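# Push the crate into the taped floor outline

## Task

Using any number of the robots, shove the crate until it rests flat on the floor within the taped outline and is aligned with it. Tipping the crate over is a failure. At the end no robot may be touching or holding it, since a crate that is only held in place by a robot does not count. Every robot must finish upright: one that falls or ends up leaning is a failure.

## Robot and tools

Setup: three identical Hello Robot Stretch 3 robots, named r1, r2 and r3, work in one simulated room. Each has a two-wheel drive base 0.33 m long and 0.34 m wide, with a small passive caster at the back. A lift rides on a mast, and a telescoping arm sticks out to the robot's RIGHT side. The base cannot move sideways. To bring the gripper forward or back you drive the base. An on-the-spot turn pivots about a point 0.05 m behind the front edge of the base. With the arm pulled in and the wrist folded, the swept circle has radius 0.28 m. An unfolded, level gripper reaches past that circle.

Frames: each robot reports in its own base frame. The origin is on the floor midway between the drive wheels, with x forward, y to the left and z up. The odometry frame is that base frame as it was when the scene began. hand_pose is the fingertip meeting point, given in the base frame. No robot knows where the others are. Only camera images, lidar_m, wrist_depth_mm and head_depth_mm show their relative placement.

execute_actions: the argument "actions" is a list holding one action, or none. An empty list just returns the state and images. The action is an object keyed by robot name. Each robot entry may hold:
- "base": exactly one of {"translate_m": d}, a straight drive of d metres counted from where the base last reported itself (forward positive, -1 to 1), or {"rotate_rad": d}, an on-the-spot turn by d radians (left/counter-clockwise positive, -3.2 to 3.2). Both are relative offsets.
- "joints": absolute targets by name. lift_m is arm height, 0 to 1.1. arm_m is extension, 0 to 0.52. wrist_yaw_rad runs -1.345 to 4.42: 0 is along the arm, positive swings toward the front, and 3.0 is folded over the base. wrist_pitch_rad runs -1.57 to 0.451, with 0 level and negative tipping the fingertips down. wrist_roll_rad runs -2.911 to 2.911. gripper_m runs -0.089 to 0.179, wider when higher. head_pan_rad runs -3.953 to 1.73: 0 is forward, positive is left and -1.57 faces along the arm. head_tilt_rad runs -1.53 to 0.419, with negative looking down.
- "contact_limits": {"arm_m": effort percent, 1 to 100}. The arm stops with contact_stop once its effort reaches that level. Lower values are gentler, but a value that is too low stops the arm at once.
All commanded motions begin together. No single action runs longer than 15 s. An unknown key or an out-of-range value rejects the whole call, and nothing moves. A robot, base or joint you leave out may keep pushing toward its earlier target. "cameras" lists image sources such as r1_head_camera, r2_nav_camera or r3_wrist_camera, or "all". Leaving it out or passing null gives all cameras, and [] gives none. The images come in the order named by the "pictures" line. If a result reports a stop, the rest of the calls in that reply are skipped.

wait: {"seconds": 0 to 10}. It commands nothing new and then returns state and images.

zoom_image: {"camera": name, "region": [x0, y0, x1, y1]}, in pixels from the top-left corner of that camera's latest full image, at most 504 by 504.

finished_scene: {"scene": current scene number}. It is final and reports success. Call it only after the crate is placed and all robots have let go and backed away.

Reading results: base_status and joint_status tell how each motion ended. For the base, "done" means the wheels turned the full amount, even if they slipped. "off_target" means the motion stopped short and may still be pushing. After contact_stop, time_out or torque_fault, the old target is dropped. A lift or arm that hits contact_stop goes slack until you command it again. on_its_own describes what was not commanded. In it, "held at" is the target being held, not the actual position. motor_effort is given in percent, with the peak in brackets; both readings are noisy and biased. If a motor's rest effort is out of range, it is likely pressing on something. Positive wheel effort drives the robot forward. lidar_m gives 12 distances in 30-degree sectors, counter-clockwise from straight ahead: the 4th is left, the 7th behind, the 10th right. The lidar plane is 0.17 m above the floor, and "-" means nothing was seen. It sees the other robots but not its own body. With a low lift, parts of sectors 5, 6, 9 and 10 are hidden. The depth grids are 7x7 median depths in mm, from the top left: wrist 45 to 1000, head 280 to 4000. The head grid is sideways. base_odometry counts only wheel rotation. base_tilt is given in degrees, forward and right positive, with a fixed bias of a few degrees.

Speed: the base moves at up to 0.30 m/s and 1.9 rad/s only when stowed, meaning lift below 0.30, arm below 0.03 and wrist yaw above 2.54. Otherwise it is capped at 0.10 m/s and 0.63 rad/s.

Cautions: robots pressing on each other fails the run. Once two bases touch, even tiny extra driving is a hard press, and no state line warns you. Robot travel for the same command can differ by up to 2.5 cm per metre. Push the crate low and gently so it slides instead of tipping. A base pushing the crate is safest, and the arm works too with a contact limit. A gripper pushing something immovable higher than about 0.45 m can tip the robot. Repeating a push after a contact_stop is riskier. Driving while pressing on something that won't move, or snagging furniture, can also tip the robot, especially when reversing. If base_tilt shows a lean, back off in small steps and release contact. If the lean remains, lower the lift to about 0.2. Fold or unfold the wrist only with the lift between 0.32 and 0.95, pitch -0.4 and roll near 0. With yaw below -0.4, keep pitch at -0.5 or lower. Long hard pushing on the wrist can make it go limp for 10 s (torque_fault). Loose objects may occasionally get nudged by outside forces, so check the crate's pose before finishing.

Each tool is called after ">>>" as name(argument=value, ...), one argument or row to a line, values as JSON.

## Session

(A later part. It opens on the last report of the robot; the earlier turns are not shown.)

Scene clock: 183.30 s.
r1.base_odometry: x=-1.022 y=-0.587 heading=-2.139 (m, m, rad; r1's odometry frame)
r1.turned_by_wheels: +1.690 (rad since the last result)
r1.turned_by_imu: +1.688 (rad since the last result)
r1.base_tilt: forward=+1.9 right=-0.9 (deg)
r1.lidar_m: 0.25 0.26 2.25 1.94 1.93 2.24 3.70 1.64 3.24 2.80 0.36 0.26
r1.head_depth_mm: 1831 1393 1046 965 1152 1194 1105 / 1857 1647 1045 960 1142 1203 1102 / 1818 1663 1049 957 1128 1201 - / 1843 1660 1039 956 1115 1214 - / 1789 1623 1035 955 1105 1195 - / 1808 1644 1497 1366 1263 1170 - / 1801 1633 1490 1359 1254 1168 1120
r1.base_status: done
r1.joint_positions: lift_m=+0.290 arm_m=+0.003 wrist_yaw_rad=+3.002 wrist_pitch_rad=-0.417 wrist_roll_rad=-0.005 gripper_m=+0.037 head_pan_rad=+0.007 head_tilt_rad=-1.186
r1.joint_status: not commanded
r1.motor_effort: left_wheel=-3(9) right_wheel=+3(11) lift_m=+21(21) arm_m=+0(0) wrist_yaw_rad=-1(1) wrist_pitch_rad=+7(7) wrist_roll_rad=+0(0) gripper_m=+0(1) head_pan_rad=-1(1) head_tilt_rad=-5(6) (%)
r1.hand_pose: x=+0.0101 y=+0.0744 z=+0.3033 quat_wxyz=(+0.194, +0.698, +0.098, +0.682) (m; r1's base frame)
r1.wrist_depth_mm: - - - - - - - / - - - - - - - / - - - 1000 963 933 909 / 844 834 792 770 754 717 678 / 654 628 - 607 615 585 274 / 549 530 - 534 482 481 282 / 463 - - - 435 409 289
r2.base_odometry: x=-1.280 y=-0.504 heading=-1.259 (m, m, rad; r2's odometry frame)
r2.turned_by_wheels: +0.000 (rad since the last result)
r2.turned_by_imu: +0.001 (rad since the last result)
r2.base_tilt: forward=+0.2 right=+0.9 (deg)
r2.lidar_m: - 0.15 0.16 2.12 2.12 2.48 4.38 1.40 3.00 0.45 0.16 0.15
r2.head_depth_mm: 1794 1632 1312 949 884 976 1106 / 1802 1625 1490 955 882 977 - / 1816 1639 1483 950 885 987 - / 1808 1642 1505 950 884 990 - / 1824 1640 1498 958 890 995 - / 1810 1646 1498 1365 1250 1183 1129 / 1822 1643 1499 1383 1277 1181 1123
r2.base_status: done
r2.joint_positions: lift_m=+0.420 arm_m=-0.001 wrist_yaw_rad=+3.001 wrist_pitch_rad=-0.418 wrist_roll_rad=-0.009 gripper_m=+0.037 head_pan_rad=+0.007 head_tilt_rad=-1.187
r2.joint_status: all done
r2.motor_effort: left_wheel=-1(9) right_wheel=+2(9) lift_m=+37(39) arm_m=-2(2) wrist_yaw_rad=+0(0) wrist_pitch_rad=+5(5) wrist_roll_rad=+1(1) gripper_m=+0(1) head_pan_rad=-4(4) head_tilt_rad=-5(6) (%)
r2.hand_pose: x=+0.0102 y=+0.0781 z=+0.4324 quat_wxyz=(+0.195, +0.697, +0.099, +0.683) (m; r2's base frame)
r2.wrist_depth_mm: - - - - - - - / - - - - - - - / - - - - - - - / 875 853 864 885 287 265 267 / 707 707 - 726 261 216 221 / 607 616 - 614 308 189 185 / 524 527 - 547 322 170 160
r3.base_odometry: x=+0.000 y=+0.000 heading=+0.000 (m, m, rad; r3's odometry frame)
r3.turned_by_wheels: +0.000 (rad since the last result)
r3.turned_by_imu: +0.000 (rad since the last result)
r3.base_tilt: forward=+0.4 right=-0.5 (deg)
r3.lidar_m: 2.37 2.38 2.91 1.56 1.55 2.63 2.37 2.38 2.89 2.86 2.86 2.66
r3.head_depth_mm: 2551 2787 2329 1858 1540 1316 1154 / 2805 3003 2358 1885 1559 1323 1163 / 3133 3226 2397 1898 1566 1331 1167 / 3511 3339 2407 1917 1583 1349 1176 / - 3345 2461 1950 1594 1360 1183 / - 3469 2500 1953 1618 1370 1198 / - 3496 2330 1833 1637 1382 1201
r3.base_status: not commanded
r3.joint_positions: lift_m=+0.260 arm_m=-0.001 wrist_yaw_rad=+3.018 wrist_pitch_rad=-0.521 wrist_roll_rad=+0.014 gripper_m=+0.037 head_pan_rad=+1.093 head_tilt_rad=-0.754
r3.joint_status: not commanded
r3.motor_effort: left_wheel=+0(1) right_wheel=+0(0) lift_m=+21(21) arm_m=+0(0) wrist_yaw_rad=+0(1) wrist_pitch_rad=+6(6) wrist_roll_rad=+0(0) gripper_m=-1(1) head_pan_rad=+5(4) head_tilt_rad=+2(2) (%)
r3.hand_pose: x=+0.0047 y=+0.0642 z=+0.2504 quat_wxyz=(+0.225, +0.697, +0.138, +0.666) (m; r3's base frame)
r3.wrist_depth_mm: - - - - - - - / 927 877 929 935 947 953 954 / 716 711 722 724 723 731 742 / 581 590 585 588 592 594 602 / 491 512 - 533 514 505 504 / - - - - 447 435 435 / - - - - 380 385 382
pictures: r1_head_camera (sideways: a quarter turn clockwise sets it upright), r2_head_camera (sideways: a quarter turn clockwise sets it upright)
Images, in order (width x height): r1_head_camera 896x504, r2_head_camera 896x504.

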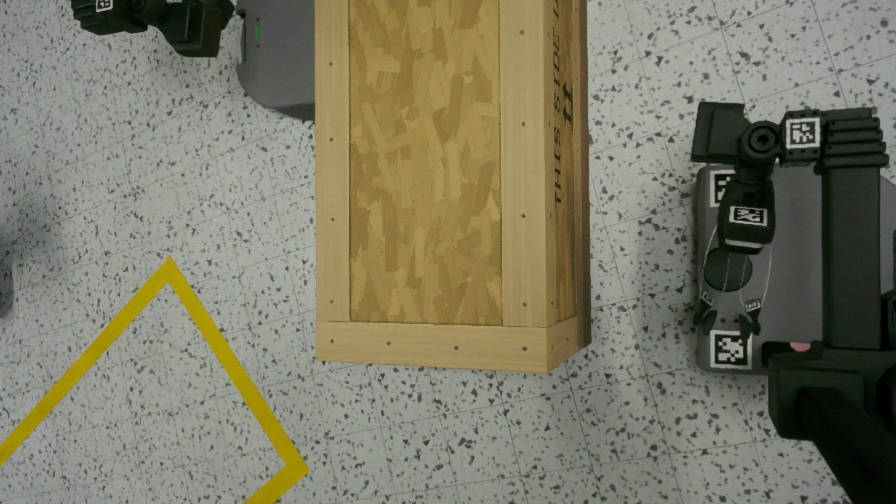

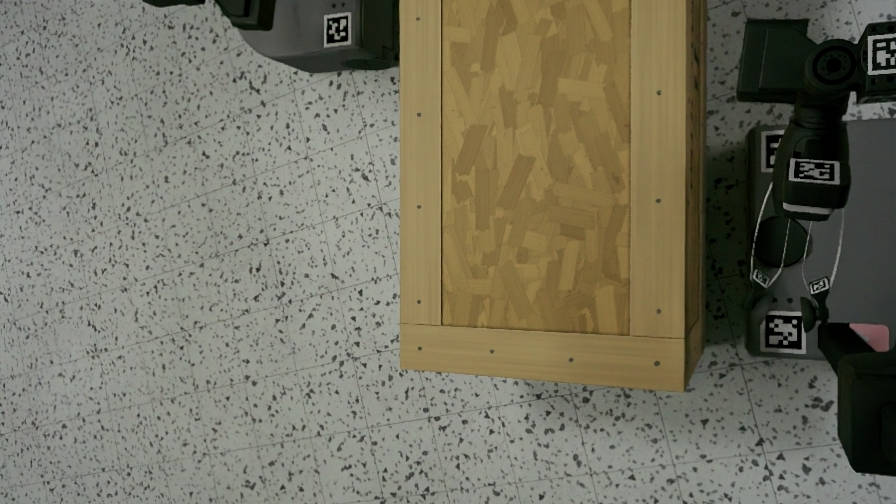

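>>> execute_actions(
  actions=[
    {"r1":{"base":{"translate_m":0.18},"joints":{"lift_m":0.42}},"r2":{"base":{"translate_m":0.04}}},
  ],
  cameras=[],
)

>>> execute_actions(
  actions=[
    {"r1":{"base":{"translate_m":0.14}},"r2":{"base":{"translate_m":0.14}}},
  ],
  cameras=["r2_head_camera","r1_head_camera","r1_nav_camera"],
)

Scene clock: 193.10 s.
r1.base_odometry: x=-1.119 y=-0.739 heading=-2.140 (m, m, rad; r1's odometry frame)
r1.turned_by_wheels: +0.000 (rad since the last result)
r1.turned_by_imu: -0.001 (rad since the last result)
r1.base_tilt: forward=+1.9 right=-1.1 (deg)
r1.lidar_m: - - 0.15 1.99 1.99 2.29 3.88 1.78 3.18 0.29 0.15 -
r1.head_depth_mm: 1857 1654 1291 960 888 1162 1112 / 1836 1666 1513 956 886 848 - / 1843 1650 1504 958 884 846 - / 1811 1638 1500 949 882 842 - / 1808 1640 1502 949 876 841 - / 1805 1641 1488 1371 1247 1162 - / 1799 1630 1482 1357 1262 1167 1118
r1.base_status: done
r1.joint_positions: lift_m=+0.420 arm_m=+0.003 wrist_yaw_rad=+3.002 wrist_pitch_rad=-0.417 wrist_roll_rad=-0.005 gripper_m=+0.037 head_pan_rad=+0.007 head_tilt_rad=-1.187
r1.joint_status: all done
r1.motor_effort: left_wheel=-2(9) right_wheel=+3(10) lift_m=+39(38) arm_m=+0(1) wrist_yaw_rad=-1(1) wrist_pitch_rad=+7(7) wrist_roll_rad=+0(0) gripper_m=-1(1) head_pan_rad=-2(2) head_tilt_rad=-6(5) (%)
r1.hand_pose: x=+0.0101 y=+0.0744 z=+0.4326 quat_wxyz=(+0.194, +0.698, +0.098, +0.682) (m; r1's base frame)
r1.wrist_depth_mm: - - - - - - - / - - - - - - - / - - - - - - - / - - - - 970 930 915 / 874 864 - 808 242 223 218 / 720 711 - 667 621 188 186 / 600 612 577 573 246 166 160
r2.base_odometry: x=-1.267 y=-0.542 heading=-1.259 (m, m, rad; r2's odometry frame)
r2.turned_by_wheels: +0.000 (rad since the last result)
r2.turned_by_imu: -0.001 (rad since the last result)
r2.base_tilt: forward=+0.2 right=+0.9 (deg)
r2.lidar_m: - - 0.15 2.12 2.12 2.48 4.37 1.44 2.99 0.29 0.15 -
r2.head_depth_mm: 1806 1627 1484 952 882 831 1095 / 1813 1637 1477 952 880 831 - / 1806 1634 1490 954 886 835 - / 1802 1639 1494 952 885 840 - / 1813 1639 1495 955 888 843 - / 1835 1645 1500 1370 1256 1160 1129 / 1833 1647 1505 1378 1271 1186 1124
r2.base_status: done
r2.joint_positions: lift_m=+0.420 arm_m=-0.001 wrist_yaw_rad=+3.001 wrist_pitch_rad=-0.418 wrist_roll_rad=-0.009 gripper_m=+0.037 head_pan_rad=+0.007 head_tilt_rad=-1.187
r2.joint_status: not commanded
r2.motor_effort: left_wheel=-1(2) right_wheel=+2(7) lift_m=+37(37) arm_m=-2(2) wrist_yaw_rad=+0(0) wrist_pitch_rad=+5(6) wrist_roll_rad=+1(1) gripper_m=-1(0) head_pan_rad=-4(4) head_tilt_rad=-5(6) (%)
r2.hand_pose: x=+0.0102 y=+0.0781 z=+0.4324 quat_wxyz=(+0.195, +0.697, +0.099, +0.683) (m; r2's base frame)
r2.wrist_depth_mm: - - - - - - - / - - - - - - - / - - - - - - - / 869 859 883 880 264 265 267 / 707 717 - 738 219 219 221 / 601 605 - 612 206 184 187 / 525 541 - 460 218 160 162
r3.base_odometry: x=+0.000 y=+0.000 heading=+0.000 (m, m, rad; r3's odometry frame)
r3.turned_by_wheels: +0.000 (rad since the last result)
r3.turned_by_imu: -0.001 (rad since the last result)
r3.base_tilt: forward=+0.4 right=-0.6 (deg)
r3.lidar_m: 2.36 2.38 2.90 1.56 1.58 2.63 2.37 2.38 2.87 2.86 2.87 2.65
r3.head_depth_mm: 2565 2753 2335 1850 1541 1321 1151 / 2818 3029 2359 1869 1558 1325 1161 / 3142 3298 2394 1895 1580 1334 1169 / 3507 3328 2418 1933 1583 1350 1178 / - 3380 2477 1939 1598 1358 1182 / - 3419 2503 1976 1613 1376 1195 / - 3524 2143 1814 1628 1377 1205
r3.base_status: not commanded
r3.joint_positions: lift_m=+0.260 arm_m=-0.001 wrist_yaw_rad=+3.018 wrist_pitch_rad=-0.521 wrist_roll_rad=+0.014 gripper_m=+0.037 head_pan_rad=+1.093 head_tilt_rad=-0.754
r3.joint_status: not commanded
r3.motor_effort: left_wheel=+0(1) right_wheel=+0(0) lift_m=+21(21) arm_m=+0(0) wrist_yaw_rad=+0(0) wrist_pitch_rad=+6(6) wrist_roll_rad=+0(0) gripper_m=+0(1) head_pan_rad=+4(4) head_tilt_rad=+2(2) (%)
r3.hand_pose: x=+0.0047 y=+0.0642 z=+0.2504 quat_wxyz=(+0.225, +0.697, +0.138, +0.666) (m; r3's base frame)
r3.wrist_depth_mm: - - - - - - - / 925 910 938 948 949 948 946 / 702 710 725 717 720 731 729 / 585 586 584 589 599 597 602 / 489 513 - 532 518 502 503 / - - - - 446 434 433 / - - - - 382 383 385
pictures: none
No camera images: the call's "cameras" was empty. Leave "cameras" out to get every camera's image.

Scene clock: 196.73 s.
r1.base_odometry: x=-1.194 y=-0.857 heading=-2.140 (m, m, rad; r1's odometry frame)
r1.turned_by_wheels: +0.000 (rad since the last result)
r1.turned_by_imu: +0.006 (rad since the last result)
r1.base_tilt: forward=+1.8 right=-1.0 (deg)
r1.lidar_m: - - 0.15 1.99 1.99 2.30 3.90 1.80 3.19 0.20 0.15 -
r1.head_depth_mm: 1846 1647 1517 958 886 1155 1111 / 1838 1665 1499 959 886 840 - / 1838 1652 1507 949 883 837 - / 1793 1642 1501 951 883 838 - / 1797 1634 1497 952 877 832 - / 1809 1630 1483 1368 1249 1166 - / 1816 1626 1479 1356 1266 1171 1119
r1.base_status: translate_m off_target (by the wheels' count: +0.1396 of +0.1400)
r1.joint_positions: lift_m=+0.420 arm_m=+0.003 wrist_yaw_rad=+3.000 wrist_pitch_rad=-0.416 wrist_roll_rad=-0.005 gripper_m=+0.037 head_pan_rad=+0.001 head_tilt_rad=-1.192
r1.joint_status: not commanded
r1.on_its_own: left_wheel is at rest, and its effort (+67) is outside its rest range (-18 to +18); right_wheel is at rest, and its effort (+54) is outside its rest range (-18 to +18)
r1.motor_effort: left_wheel=+67(100) right_wheel=+54(82) lift_m=+30(38) arm_m=+1(0) wrist_yaw_rad=+0(0) wrist_pitch_rad=+7(8) wrist_roll_rad=+0(0) gripper_m=+0(1) head_pan_rad=+1(2) head_tilt_rad=-4(6) (%)
r1.hand_pose: x=+0.0105 y=+0.0745 z=+0.4331 quat_wxyz=(+0.195, +0.698, +0.098, +0.682) (m; r1's base frame)
r1.wrist_depth_mm: - - - - - - - / - - - - - - - / - - - - - - - / - - - 978 979 952 932 / 860 864 - 835 241 224 217 / 708 702 - 660 256 189 186 / 608 592 583 564 191 162 162
r2.base_odometry: x=-1.224 y=-0.675 heading=-1.259 (m, m, rad; r2's odometry frame)
r2.turned_by_wheels: +0.000 (rad since the last result)
r2.turned_by_imu: -0.012 (rad since the last result)
r2.base_tilt: forward=+0.2 right=+0.9 (deg)
r2.lidar_m: - - 0.15 2.12 2.12 2.47 4.27 1.47 3.02 0.21 0.15 -
r2.head_depth_mm: 1797 1628 1477 948 876 828 1098 / 1809 1622 1486 950 879 833 - / 1795 1617 1472 948 886 832 - / 1801 1630 1484 957 882 834 - / 1795 1629 1487 956 883 830 - / 1807 1638 1496 1375 1263 1166 1130 / 1814 1643 1495 1379 1276 1181 1119
r2.base_status: translate_m off_target (by the wheels' count: +0.1397 of +0.1400)
r2.joint_positions: lift_m=+0.420 arm_m=-0.001 wrist_yaw_rad=+3.000 wrist_pitch_rad=-0.417 wrist_roll_rad=-0.009 gripper_m=+0.037 head_pan_rad=+0.001 head_tilt_rad=-1.191
r2.joint_status: not commanded
r2.on_its_own: left_wheel is at rest, and its effort (+44) is outside its rest range (-18 to +18); right_wheel is at rest, and its effort (+30) is outside its rest range (-18 to +18)
r2.motor_effort: left_wheel=+44(100) right_wheel=+30(82) lift_m=+32(38) arm_m=-1(2) wrist_yaw_rad=+1(3) wrist_pitch_rad=+5(6) wrist_roll_rad=+0(1) gripper_m=+1(0) head_pan_rad=-1(4) head_tilt_rad=-3(6) (%)
r2.hand_pose: x=+0.0104 y=+0.0783 z=+0.4328 quat_wxyz=(+0.195, +0.697, +0.098, +0.683) (m; r2's base frame)
r2.wrist_depth_mm: - - - - - - - / - - - - - - - / - - - - - - - / 855 853 884 879 262 265 267 / 723 713 - 730 220 220 220 / 604 607 - 609 187 187 188 / 530 533 - 344 168 161 163
r3.base_odometry: x=+0.000 y=+0.000 heading=+0.000 (m, m, rad; r3's odometry frame)
r3.turned_by_wheels: +0.000 (rad since the last result)
r3.turned_by_imu: -0.001 (rad since the last result)
r3.base_tilt: forward=+0.4 right=-0.6 (deg)
r3.lidar_m: 2.37 2.38 2.91 1.55 1.61 2.63 2.36 2.38 2.86 2.86 2.87 2.65
r3.head_depth_mm: 2571 2759 2340 1881 1539 1314 1155 / 2822 3013 2349 1874 1561 1330 1158 / 3149 3217 2393 1903 1569 1345 1171 / 3518 3353 2425 1926 1587 1347 1176 / - 3387 2491 1928 1599 1359 1179 / - 3448 2504 1958 1611 1375 1194 / - 3529 2152 1813 1636 1380 1202
r3.base_status: not commanded
r3.joint_positions: lift_m=+0.260 arm_m=-0.001 wrist_yaw_rad=+3.018 wrist_pitch_rad=-0.521 wrist_roll_rad=+0.014 gripper_m=+0.037 head_pan_rad=+1.093 head_tilt_rad=-0.754
r3.joint_status: not commanded
r3.motor_effort: left_wheel=+1(0) right_wheel=+0(0) lift_m=+21(21) arm_m=+0(0) wrist_yaw_rad=+0(1) wrist_pitch_rad=+6(6) wrist_roll_rad=+0(0) gripper_m=+1(0) head_pan_rad=+5(5) head_tilt_rad=+1(4) (%)
r3.hand_pose: x=+0.0047 y=+0.0642 z=+0.2504 quat_wxyz=(+0.225, +0.697, +0.138, +0.666) (m; r3's base frame)
r3.wrist_depth_mm: - - - - - - - / 927 883 939 929 942 950 959 / 712 702 733 727 718 736 741 / 585 586 583 592 594 597 600 / 498 516 - 526 512 498 507 / - - - - 443 431 439 / - - - - 381 379 384
pictures: r1_head_camera (sideways: a quarter turn clockwise sets it upright), r1_nav_camera (sideways: a quarter turn counterclockwise sets it upright), r2_head_camera (sideways: a quarter turn clockwise sets it upright)
Images, in order (width x height): r1_head_camera 896x504, r1_nav_camera 672x504, r2_head_camera 896x504.

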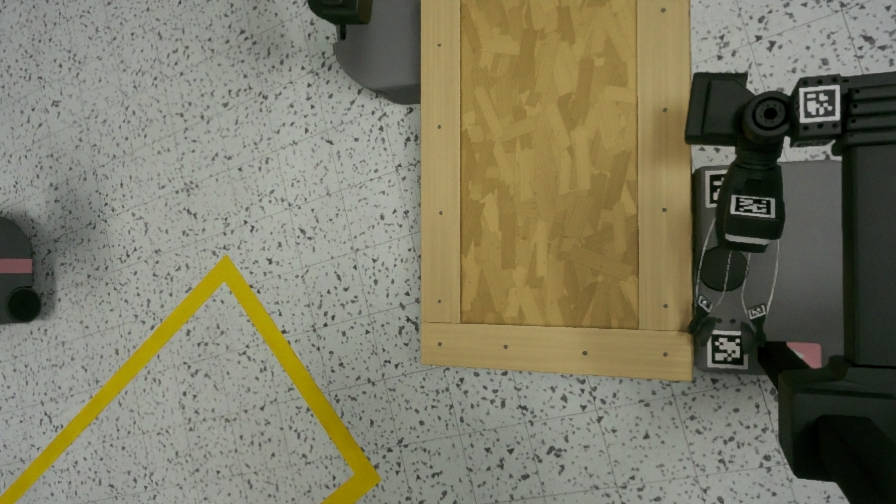

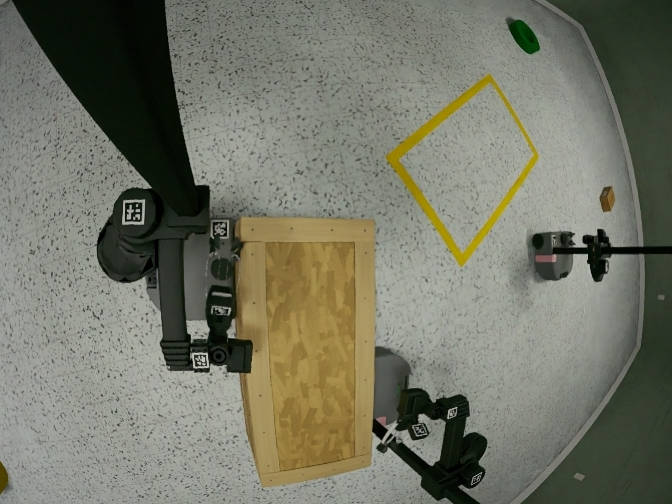

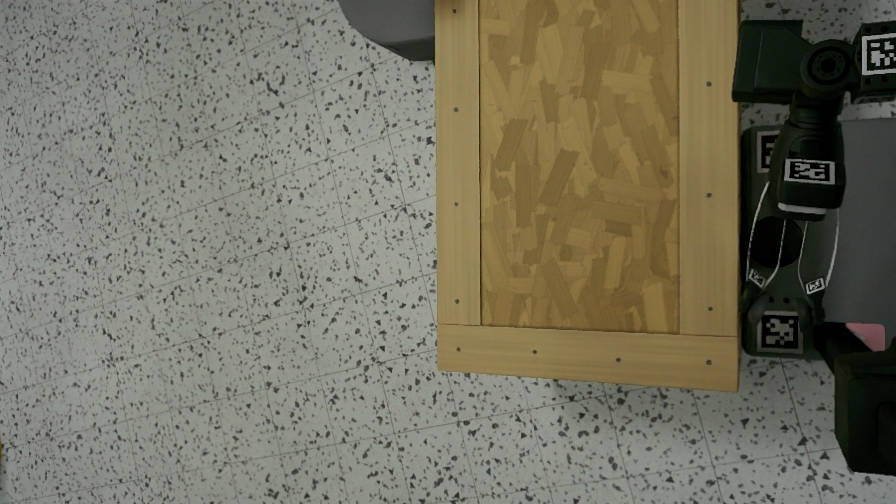

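>>> execute_actions(
  actions=[
    {"r1":{"base":{"translate_m":-0.02}},"r2":{"base":{"translate_m":-0.22},"joints":{"lift_m":0.28}},"r3":{"base":{"translate_m":-1.0},"joints":{"head_pan_rad":0.7,"head_tilt_rad":-0.65}}},
  ],
  cameras=[],
)

>>> execute_actions(
  actions=[
    {"r2":{"base":{"rotate_rad":1.59}}},
  ],
  cameras=[],
)

>>> execute_actions(
  actions=[
    {"r2":{"base":{"translate_m":0.46}}},
  ],
  cameras=[],
)

>>> execute_actions(
  actions=[
    {"r2":{"base":{"rotate_rad":-1.59},"joints":{"head_pan_rad":-0.5,"head_tilt_rad":-1.0}}},
  ],
  cameras=["r2_nav_camera","r3_head_camera"],
)

Scene clock: 257.13 s.
r1.base_odometry: x=-1.184 y=-0.840 heading=-2.140 (m, m, rad; r1's odometry frame)
r1.turned_by_wheels: +0.000 (rad since the last result)
r1.turned_by_imu: +0.000 (rad since the last result)
r1.base_tilt: forward=+1.8 right=-1.0 (deg)
r1.lidar_m: - - 0.15 1.98 1.98 2.30 3.85 1.79 3.18 0.28 0.15 -
r1.head_depth_mm: 1849 1451 1301 960 886 1162 1108 / 1839 1648 1419 955 888 844 - / 1844 1645 1505 953 882 843 - / 1809 1647 1494 951 886 843 - / 1818 1632 1494 947 881 842 - / 1793 1636 1476 1356 1247 1174 - / 1799 1627 1484 1353 1269 1167 1125
r1.base_status: done
r1.joint_positions: lift_m=+0.420 arm_m=+0.003 wrist_yaw_rad=+3.000 wrist_pitch_rad=-0.416 wrist_roll_rad=-0.005 gripper_m=+0.037 head_pan_rad=+0.001 head_tilt_rad=-1.192
r1.joint_status: not commanded
r1.motor_effort: left_wheel=+0(60) right_wheel=+0(46) lift_m=+30(30) arm_m=+0(0) wrist_yaw_rad=-1(1) wrist_pitch_rad=+7(7) wrist_roll_rad=+0(0) gripper_m=+0(0) head_pan_rad=+0(0) head_tilt_rad=-4(3) (%)
r1.hand_pose: x=+0.0105 y=+0.0745 z=+0.4331 quat_wxyz=(+0.195, +0.698, +0.098, +0.682) (m; r1's base frame)
r1.wrist_depth_mm: - - - - - - - / - - - - - - - / - - - - - - - / - - - - 990 923 916 / 863 863 - 793 242 224 219 / 703 694 - 674 612 189 187 / 606 609 598 572 255 166 162
r2.base_odometry: x=-1.292 y=-0.466 heading=-1.259 (m, m, rad; r2's odometry frame)
r2.turned_by_wheels: +0.000 (rad since the last result)
r2.turned_by_imu: -0.003 (rad since the last result)
r2.base_tilt: forward=+0.2 right=+1.0 (deg)
r2.lidar_m: 0.27 0.28 2.39 2.06 2.07 1.28 1.37 4.24 3.09 2.69 0.39 0.28
r2.head_depth_mm: 1758 1626 1031 948 1017 1175 1101 / 1793 1619 1033 956 1009 1186 - / 1793 1628 1031 949 1005 1181 - / 1802 1627 1033 952 1004 1181 - / 1789 1632 1038 955 1001 1200 - / 1807 1637 1497 1359 1261 1185 1132 / 1820 1638 1494 1368 1277 1190 1112
r2.base_status: done
r2.joint_positions: lift_m=+0.280 arm_m=-0.001 wrist_yaw_rad=+3.000 wrist_pitch_rad=-0.417 wrist_roll_rad=-0.009 gripper_m=+0.037 head_pan_rad=+0.001 head_tilt_rad=-1.191
r2.joint_status: all done
r2.motor_effort: left_wheel=+1(34) right_wheel=+0(25) lift_m=+26(27) arm_m=-1(1) wrist_yaw_rad=+0(1) wrist_pitch_rad=+5(5) wrist_roll_rad=+1(1) gripper_m=-1(1) head_pan_rad=-2(1) head_tilt_rad=-3(4) (%)
r2.hand_pose: x=+0.0104 y=+0.0783 z=+0.2930 quat_wxyz=(+0.195, +0.697, +0.098, +0.683) (m; r2's base frame)
r2.wrist_depth_mm: - - - - - - - / - - - - - - 264 / 843 793 810 839 863 866 268 / 638 651 658 659 663 670 272 / 527 537 - 548 558 514 279 / 457 477 - - 451 395 281 / - - - - 403 384 284
r3.base_odometry: x=-1.000 y=+0.000 heading=+0.000 (m, m, rad; r3's odometry frame)
r3.turned_by_wheels: +0.000 (rad since the last result)
r3.turned_by_imu: +0.001 (rad since the last result)
r3.base_tilt: forward=+0.4 right=-0.6 (deg)
r3.lidar_m: 3.32 3.35 1.37 1.29 2.45 1.54 1.39 1.40 1.69 3.02 3.06 3.68
r3.head_depth_mm: 2919 3217 2795 2097 1676 1395 1203 / 3072 3379 2843 2121 1688 1412 1213 / 3223 3552 2887 2154 1704 1417 1218 / 3411 3789 2908 2175 1717 1435 1227 / 3620 - 2982 2215 1743 1447 1232 / 3788 - 2121 2066 1702 1458 1251 / - - 2142 1914 1560 1472 1257
r3.base_status: done
r3.joint_positions: lift_m=+0.260 arm_m=-0.001 wrist_yaw_rad=+3.018 wrist_pitch_rad=-0.521 wrist_roll_rad=+0.014 gripper_m=+0.037 head_pan_rad=+0.707 head_tilt_rad=-0.655
r3.joint_status: all done
r3.motor_effort: left_wheel=+0(10) right_wheel=+0(8) lift_m=+21(21) arm_m=+0(0) wrist_yaw_rad=+0(0) wrist_pitch_rad=+6(6) wrist_roll_rad=+0(0) gripper_m=+0(1) head_pan_rad=-4(38) head_tilt_rad=+2(11) (%)
r3.hand_pose: x=+0.0047 y=+0.0642 z=+0.2504 quat_wxyz=(+0.225, +0.697, +0.138, +0.666) (m; r3's base frame)
r3.wrist_depth_mm: - - - - - - - / 918 903 921 925 944 938 946 / 709 708 731 725 730 722 731 / 594 584 589 589 596 600 599 / 495 507 - 530 517 500 505 / - - - - 442 431 434 / - - - - 384 385 385
pictures: none
No camera images: the call's "cameras" was empty. Leave "cameras" out to get every camera's image.

Scene clock: 259.40 s.
r1.base_odometry: x=-1.184 y=-0.840 heading=-2.140 (m, m, rad; r1's odometry frame)
r1.turned_by_wheels: +0.000 (rad since the last result)
r1.turned_by_imu: +0.000 (rad since the last result)
r1.base_tilt: forward=+1.8 right=-1.0 (deg)
r1.lidar_m: - - 0.15 1.98 1.98 2.30 3.88 1.79 3.17 0.28 0.15 -
r1.head_depth_mm: 1854 996 1299 959 890 1163 1107 / 1834 1630 1341 956 890 849 - / 1810 1645 1500 957 883 849 - / 1795 1648 1495 956 880 846 - / 1825 1656 1504 950 879 843 - / 1793 1632 1491 1368 1245 1168 - / 1811 1624 1496 1359 1262 1175 1120
r1.base_status: not commanded
r1.joint_positions: lift_m=+0.420 arm_m=+0.003 wrist_yaw_rad=+3.000 wrist_pitch_rad=-0.416 wrist_roll_rad=-0.005 gripper_m=+0.037 head_pan_rad=+0.001 head_tilt_rad=-1.192
r1.joint_status: not commanded
r1.motor_effort: left_wheel=+1(1) right_wheel=+1(1) lift_m=+30(30) arm_m=+1(0) wrist_yaw_rad=-1(0) wrist_pitch_rad=+7(7) wrist_roll_rad=+0(0) gripper_m=+0(0) head_pan_rad=+0(0) head_tilt_rad=-3(4) (%)
r1.hand_pose: x=+0.0105 y=+0.0745 z=+0.4331 quat_wxyz=(+0.195, +0.698, +0.098, +0.682) (m; r1's base frame)
r1.wrist_depth_mm: - - - - - - - / - - - - - - - / - - - - - - - / - - - 999 966 946 907 / 874 848 - 802 241 223 218 / 724 695 - 659 621 190 186 / 614 597 588 572 255 166 160
r2.base_odometry: x=-1.292 y=-0.466 heading=+0.331 (m, m, rad; r2's odometry frame)
r2.turned_by_wheels: +1.590 (rad since the last result)
r2.turned_by_imu: +1.569 (rad since the last result)
r2.base_tilt: forward=+0.2 right=+0.9 (deg)
r2.lidar_m: 2.07 2.06 1.27 1.37 4.25 3.06 2.68 0.38 0.28 0.27 0.28 2.38
r2.head_depth_mm: 1786 1627 1489 1371 1256 906 907 / 1774 1634 1486 1364 1273 1191 - / 1792 1625 1477 1366 1263 1188 - / 1804 1625 1485 1374 1268 1186 - / 1813 1628 1491 1365 1269 1202 - / 1821 1631 1487 1372 1275 1180 1129 / 1815 1640 1490 1380 1271 1184 1111
r2.base_status: done
r2.joint_positions: lift_m=+0.280 arm_m=-0.001 wrist_yaw_rad=+3.000 wrist_pitch_rad=-0.417 wrist_roll_rad=-0.009 gripper_m=+0.037 head_pan_rad=+0.001 head_tilt_rad=-1.191
r2.joint_status: not commanded
r2.motor_effort: left_wheel=-1(9) right_wheel=+3(12) lift_m=+26(26) arm_m=-1(2) wrist_yaw_rad=+1(1) wrist_pitch_rad=+5(5) wrist_roll_rad=+1(1) gripper_m=+0(1) head_pan_rad=-1(1) head_tilt_rad=-3(4) (%)
r2.hand_pose: x=+0.0104 y=+0.0782 z=+0.2930 quat_wxyz=(+0.195, +0.697, +0.098, +0.683) (m; r2's base frame)
r2.wrist_depth_mm: - - - - - - - / - - - - - - - / 806 808 836 831 859 862 858 / 637 647 650 656 662 665 688 / 539 533 - 553 562 551 557 / 457 484 - - 454 466 473 / - - - - 405 409 410
r3.base_odometry: x=-1.000 y=+0.000 heading=+0.000 (m, m, rad; r3's odometry frame)
r3.turned_by_wheels: +0.000 (rad since the last result)
r3.turned_by_imu: +0.000 (rad since the last result)
r3.base_tilt: forward=+0.4 right=-0.6 (deg)
r3.lidar_m: 3.33 3.34 1.27 1.64 2.46 1.54 1.39 1.40 1.69 3.02 3.04 3.69
r3.head_depth_mm: 2932 3199 2763 2100 1679 1403 1202 / 3086 3383 2861 2100 1692 1411 1210 / 3232 3562 2875 2152 1713 1423 1220 / 3407 3733 2934 2176 1724 1432 1226 / 3679 3995 2980 2201 1739 1451 1233 / 3846 - 2135 2081 1699 1459 1246 / - - 2153 1453 1596 1475 1253
r3.base_status: not commanded
r3.joint_positions: lift_m=+0.260 arm_m=-0.001 wrist_yaw_rad=+3.018 wrist_pitch_rad=-0.521 wrist_roll_rad=+0.014 gripper_m=+0.037 head_pan_rad=+0.707 head_tilt_rad=-0.655
r3.joint_status: not commanded
r3.motor_effort: left_wheel=+0(0) right_wheel=+1(0) lift_m=+21(21) arm_m=+0(0) wrist_yaw_rad=+0(1) wrist_pitch_rad=+6(6) wrist_roll_rad=+0(0) gripper_m=+0(1) head_pan_rad=-5(6) head_tilt_rad=+3(2) (%)
r3.hand_pose: x=+0.0047 y=+0.0642 z=+0.2504 quat_wxyz=(+0.225, +0.697, +0.138, +0.666) (m; r3's base frame)
r3.wrist_depth_mm: - - - - - - - / 921 885 929 931 923 943 958 / 712 717 728 724 732 726 728 / 583 580 588 590 599 595 604 / 494 515 - 530 517 503 506 / - - - - 445 433 436 / - - - - 381 384 383
pictures: none
No camera images: the call's "cameras" was empty. Leave "cameras" out to get every camera's image.

Scene clock: 262.60 s.
r1.base_odometry: x=-1.184 y=-0.840 heading=-2.140 (m, m, rad; r1's odometry frame)
r1.turned_by_wheels: +0.000 (rad since the last result)
r1.turned_by_imu: +0.000 (rad since the last result)
r1.base_tilt: forward=+1.9 right=-1.0 (deg)
r1.lidar_m: - - 0.15 1.98 1.98 2.30 3.88 1.79 3.20 0.28 0.15 -
r1.head_depth_mm: 1834 1656 1499 957 885 1165 1111 / 1836 1662 1506 957 885 848 - / 1823 1648 1490 959 886 843 - / 1828 1648 1497 954 880 844 - / 1816 1636 1498 951 882 845 - / 1792 1636 1485 1364 1249 1175 - / 1792 1615 1492 1372 1257 1183 1121
r1.base_status: not commanded
r1.joint_positions: lift_m=+0.420 arm_m=+0.003 wrist_yaw_rad=+3.000 wrist_pitch_rad=-0.416 wrist_roll_rad=-0.005 gripper_m=+0.037 head_pan_rad=+0.001 head_tilt_rad=-1.192
r1.joint_status: not commanded
r1.motor_effort: left_wheel=+1(1) right_wheel=-1(0) lift_m=+30(30) arm_m=+0(0) wrist_yaw_rad=-1(1) wrist_pitch_rad=+7(7) wrist_roll_rad=+0(0) gripper_m=-1(0) head_pan_rad=+0(0) head_tilt_rad=-4(3) (%)
r1.hand_pose: x=+0.0105 y=+0.0745 z=+0.4331 quat_wxyz=(+0.195, +0.698, +0.098, +0.682) (m; r1's base frame)
r1.wrist_depth_mm: - - - - - - - / - - - - - - - / - - - - - - - / - - - - - 956 913 / 881 817 - 800 240 225 220 / 705 691 - 672 613 189 187 / 601 605 604 579 255 166 160
r2.base_odometry: x=-0.857 y=-0.316 heading=+0.331 (m, m, rad; r2's odometry frame)
r2.turned_by_wheels: +0.000 (rad since the last result)
r2.turned_by_imu: +0.003 (rad since the last result)
r2.base_tilt: forward=+0.2 right=+0.9 (deg)
r2.lidar_m: 1.62 1.63 1.89 1.21 4.37 3.57 1.05 0.39 0.40 2.19 3.20 1.87
r2.head_depth_mm: 1781 1620 1480 1362 1262 1179 1099 / 1755 1616 1479 1367 1264 1192 - / 1750 1630 1490 1360 1273 1184 - / 1727 1627 1490 1365 1273 1191 - / 1718 1624 1503 1367 1276 1196 - / 1691 1645 1486 1374 1266 1179 1130 / 1638 1642 1498 1371 1274 1185 1106
r2.base_status: done
r2.joint_positions: lift_m=+0.280 arm_m=-0.001 wrist_yaw_rad=+3.000 wrist_pitch_rad=-0.417 wrist_roll_rad=-0.009 gripper_m=+0.037 head_pan_rad=+0.001 head_tilt_rad=-1.191
r2.joint_status: not commanded
r2.motor_effort: left_wheel=-1(10) right_wheel=+3(10) lift_m=+26(26) arm_m=-2(1) wrist_yaw_rad=+0(1) wrist_pitch_rad=+5(5) wrist_roll_rad=+1(1) gripper_m=-1(0) head_pan_rad=-1(1) head_tilt_rad=-4(4) (%)
r2.hand_pose: x=+0.0104 y=+0.0782 z=+0.2930 quat_wxyz=(+0.195, +0.697, +0.098, +0.683) (m; r2's base frame)
r2.wrist_depth_mm: - - - - - - - / - - - - - - - / 827 809 834 839 844 852 841 / 638 662 656 670 657 669 670 / 529 532 - 557 558 550 551 / 459 487 - - 454 470 469 / - - - - 402 410 410
r3.base_odometry: x=-1.000 y=+0.000 heading=+0.000 (m, m, rad; r3's odometry frame)
r3.turned_by_wheels: +0.000 (rad since the last result)
r3.turned_by_imu: +0.000 (rad since the last result)
r3.base_tilt: forward=+0.4 right=-0.6 (deg)
r3.lidar_m: 3.33 3.36 1.66 1.21 2.46 1.54 1.39 1.40 1.70 3.02 3.05 3.68
r3.head_depth_mm: 2920 3202 2836 2108 1673 1399 1204 / 3076 3377 2818 2124 1692 1402 1209 / 3237 3565 2877 2158 1714 1413 1216 / 3432 3755 2952 2187 1726 1434 1224 / 3603 3909 2980 2192 1742 1448 1238 / 3882 - 2137 2064 1768 1455 1246 / - - 2156 1936 1778 1461 1257
r3.base_status: not commanded
r3.joint_positions: lift_m=+0.260 arm_m=-0.001 wrist_yaw_rad=+3.018 wrist_pitch_rad=-0.521 wrist_roll_rad=+0.014 gripper_m=+0.037 head_pan_rad=+0.707 head_tilt_rad=-0.655
r3.joint_status: not commanded
r3.motor_effort: left_wheel=+0(0) right_wheel=+0(0) lift_m=+21(21) arm_m=+0(0) wrist_yaw_rad=+1(1) wrist_pitch_rad=+6(6) wrist_roll_rad=+0(0) gripper_m=+0(1) head_pan_rad=-5(4) head_tilt_rad=+2(2) (%)
r3.hand_pose: x=+0.0047 y=+0.0642 z=+0.2504 quat_wxyz=(+0.225, +0.697, +0.138, +0.666) (m; r3's base frame)
r3.wrist_depth_mm: - - - - - - - / 911 897 923 927 948 929 946 / 700 711 707 722 718 729 738 / 582 579 586 595 592 593 598 / 494 509 - 530 518 501 499 / - - - - 446 433 434 / - - - - 383 383 383
pictures: none
No camera images: the call's "cameras" was empty. Leave "cameras" out to get every camera's image.

Scene clock: 264.87 s.
r1.base_odometry: x=-1.184 y=-0.840 heading=-2.140 (m, m, rad; r1's odometry frame)
r1.turned_by_wheels: +0.000 (rad since the last result)
r1.turned_by_imu: +0.000 (rad since the last result)
r1.base_tilt: forward=+1.9 right=-1.0 (deg)
r1.lidar_m: - - 0.15 1.98 1.98 2.30 3.86 1.79 3.18 0.28 0.15 -
r1.head_depth_mm: 1843 1659 1509 959 890 1157 1110 / 1821 1645 1507 958 885 849 - / 1826 1660 1498 959 883 843 - / 1813 1643 1496 952 880 843 - / 1815 1643 1491 952 873 842 - / 1790 1647 1493 1358 1255 1178 - / 1782 1623 1487 1368 1260 1174 1122
r1.base_status: not commanded
r1.joint_positions: lift_m=+0.420 arm_m=+0.003 wrist_yaw_rad=+3.000 wrist_pitch_rad=-0.416 wrist_roll_rad=-0.005 gripper_m=+0.037 head_pan_rad=+0.001 head_tilt_rad=-1.192
r1.joint_status: not commanded
r1.motor_effort: left_wheel=+0(1) right_wheel=+0(0) lift_m=+31(30) arm_m=+0(0) wrist_yaw_rad=+0(0) wrist_pitch_rad=+7(7) wrist_roll_rad=+0(0) gripper_m=+0(0) head_pan_rad=+0(0) head_tilt_rad=-4(4) (%)
r1.hand_pose: x=+0.0105 y=+0.0745 z=+0.4331 quat_wxyz=(+0.195, +0.698, +0.098, +0.682) (m; r1's base frame)
r1.wrist_depth_mm: - - - - - - - / - - - - - - - / - - - - - - - / - - - - - 953 916 / 858 841 - 793 240 224 219 / 715 704 - 652 632 189 186 / 606 597 589 584 256 167 160
r2.base_odometry: x=-0.857 y=-0.316 heading=-1.259 (m, m, rad; r2's odometry frame)
r2.turned_by_wheels: -1.590 (rad since the last result)
r2.turned_by_imu: -1.570 (rad since the last result)
r2.base_tilt: forward=+0.2 right=+0.9 (deg)
r2.lidar_m: 2.19 3.23 1.87 1.62 1.62 1.89 1.21 4.36 3.58 1.06 0.39 0.40
r2.head_depth_mm: 2432 1893 1215 1062 1044 1213 1105 / 2427 2051 1550 1065 975 1199 1136 / 2458 2035 1749 1072 991 1198 1123 / 2457 2044 1749 1103 1317 1225 1113 / 2466 2049 1742 1529 1368 1227 1119 / 2486 2069 1756 1538 1369 1221 1116 / 2476 2054 1756 1537 1363 1232 1109
r2.base_status: done
r2.joint_positions: lift_m=+0.280 arm_m=-0.001 wrist_yaw_rad=+3.000 wrist_pitch_rad=-0.417 wrist_roll_rad=-0.009 gripper_m=+0.037 head_pan_rad=-0.493 head_tilt_rad=-1.001
r2.joint_status: all done
r2.motor_effort: left_wheel=+3(13) right_wheel=-1(7) lift_m=+26(27) arm_m=-1(2) wrist_yaw_rad=+0(1) wrist_pitch_rad=+5(5) wrist_roll_rad=+1(1) gripper_m=+0(0) head_pan_rad=-3(36) head_tilt_rad=+0(14) (%)
r2.hand_pose: x=+0.0104 y=+0.0782 z=+0.2930 quat_wxyz=(+0.195, +0.697, +0.098, +0.683) (m; r2's base frame)
r2.wrist_depth_mm: - - - - - - - / - - - - - - - / 805 804 836 832 845 870 875 / 651 642 658 659 667 666 674 / 538 542 - 551 553 547 556 / 457 490 - - 448 466 470 / - - - - 400 405 412
r3.base_odometry: x=-1.000 y=+0.000 heading=+0.000 (m, m, rad; r3's odometry frame)
r3.turned_by_wheels: +0.000 (rad since the last result)
r3.turned_by_imu: +0.000 (rad since the last result)
r3.base_tilt: forward=+0.4 right=-0.5 (deg)
r3.lidar_m: 3.34 3.33 1.66 1.30 2.45 1.54 1.39 1.40 1.70 3.04 3.02 3.69
r3.head_depth_mm: 2906 3220 2779 2101 1676 1391 1199 / 3087 3377 2844 2112 1691 1409 1211 / 3211 3572 2889 2136 1712 1416 1212 / 3451 3772 2928 2182 1733 1429 1231 / 3627 3992 2975 2197 1738 1447 1239 / 3804 - 2137 2077 1761 1458 1245 / - - 2148 1930 1779 1467 1252
r3.base_status: not commanded
r3.joint_positions: lift_m=+0.260 arm_m=-0.001 wrist_yaw_rad=+3.018 wrist_pitch_rad=-0.521 wrist_roll_rad=+0.014 gripper_m=+0.037 head_pan_rad=+0.707 head_tilt_rad=-0.655
r3.joint_status: not commanded
r3.motor_effort: left_wheel=+0(0) right_wheel=+1(1) lift_m=+21(21) arm_m=+0(0) wrist_yaw_rad=+0(0) wrist_pitch_rad=+6(6) wrist_roll_rad=+0(0) gripper_m=+1(1) head_pan_rad=-5(4) head_tilt_rad=+2(2) (%)
r3.hand_pose: x=+0.0047 y=+0.0642 z=+0.2504 quat_wxyz=(+0.225, +0.697, +0.138, +0.666) (m; r3's base frame)
r3.wrist_depth_mm: - - - - - - - / 915 899 931 929 942 956 961 / 704 714 712 724 723 730 738 / 578 588 586 589 587 597 592 / 494 507 - 528 516 504 504 / - - - - 445 431 435 / - - - - 382 383 381
pictures: r2_nav_camera (sideways: a quarter turn counterclockwise sets it upright), r3_head_camera (sideways: a quarter turn clockwise sets it upright)
Images, in order (width x height): r2_nav_camera 672x504, r3_head_camera 896x504.

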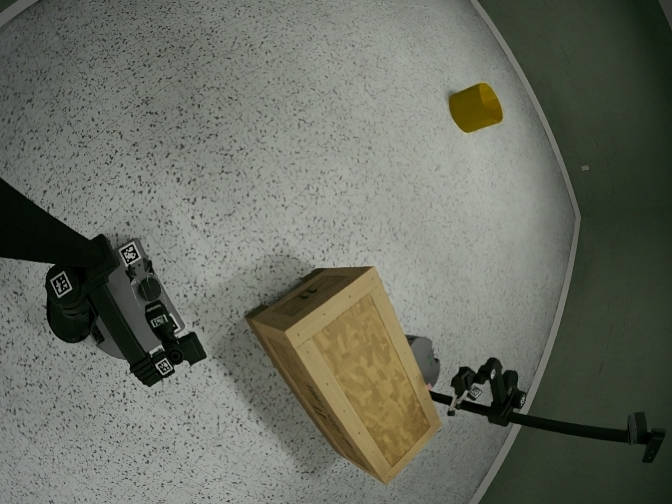

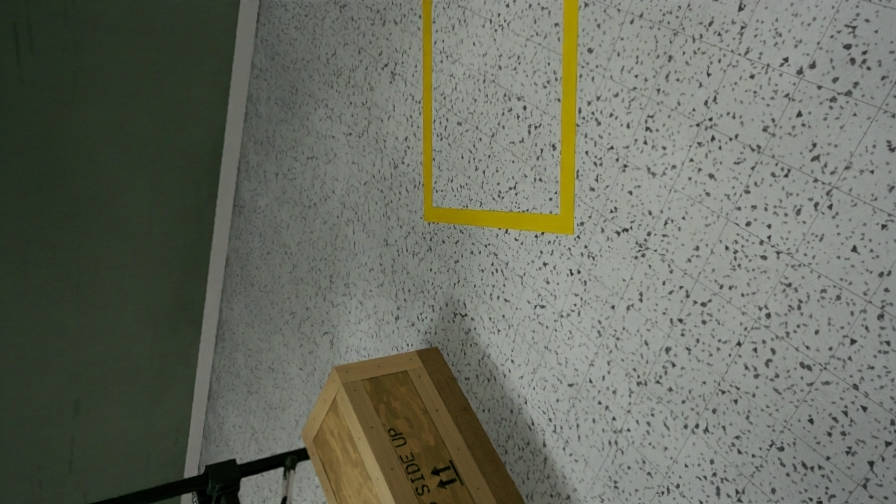

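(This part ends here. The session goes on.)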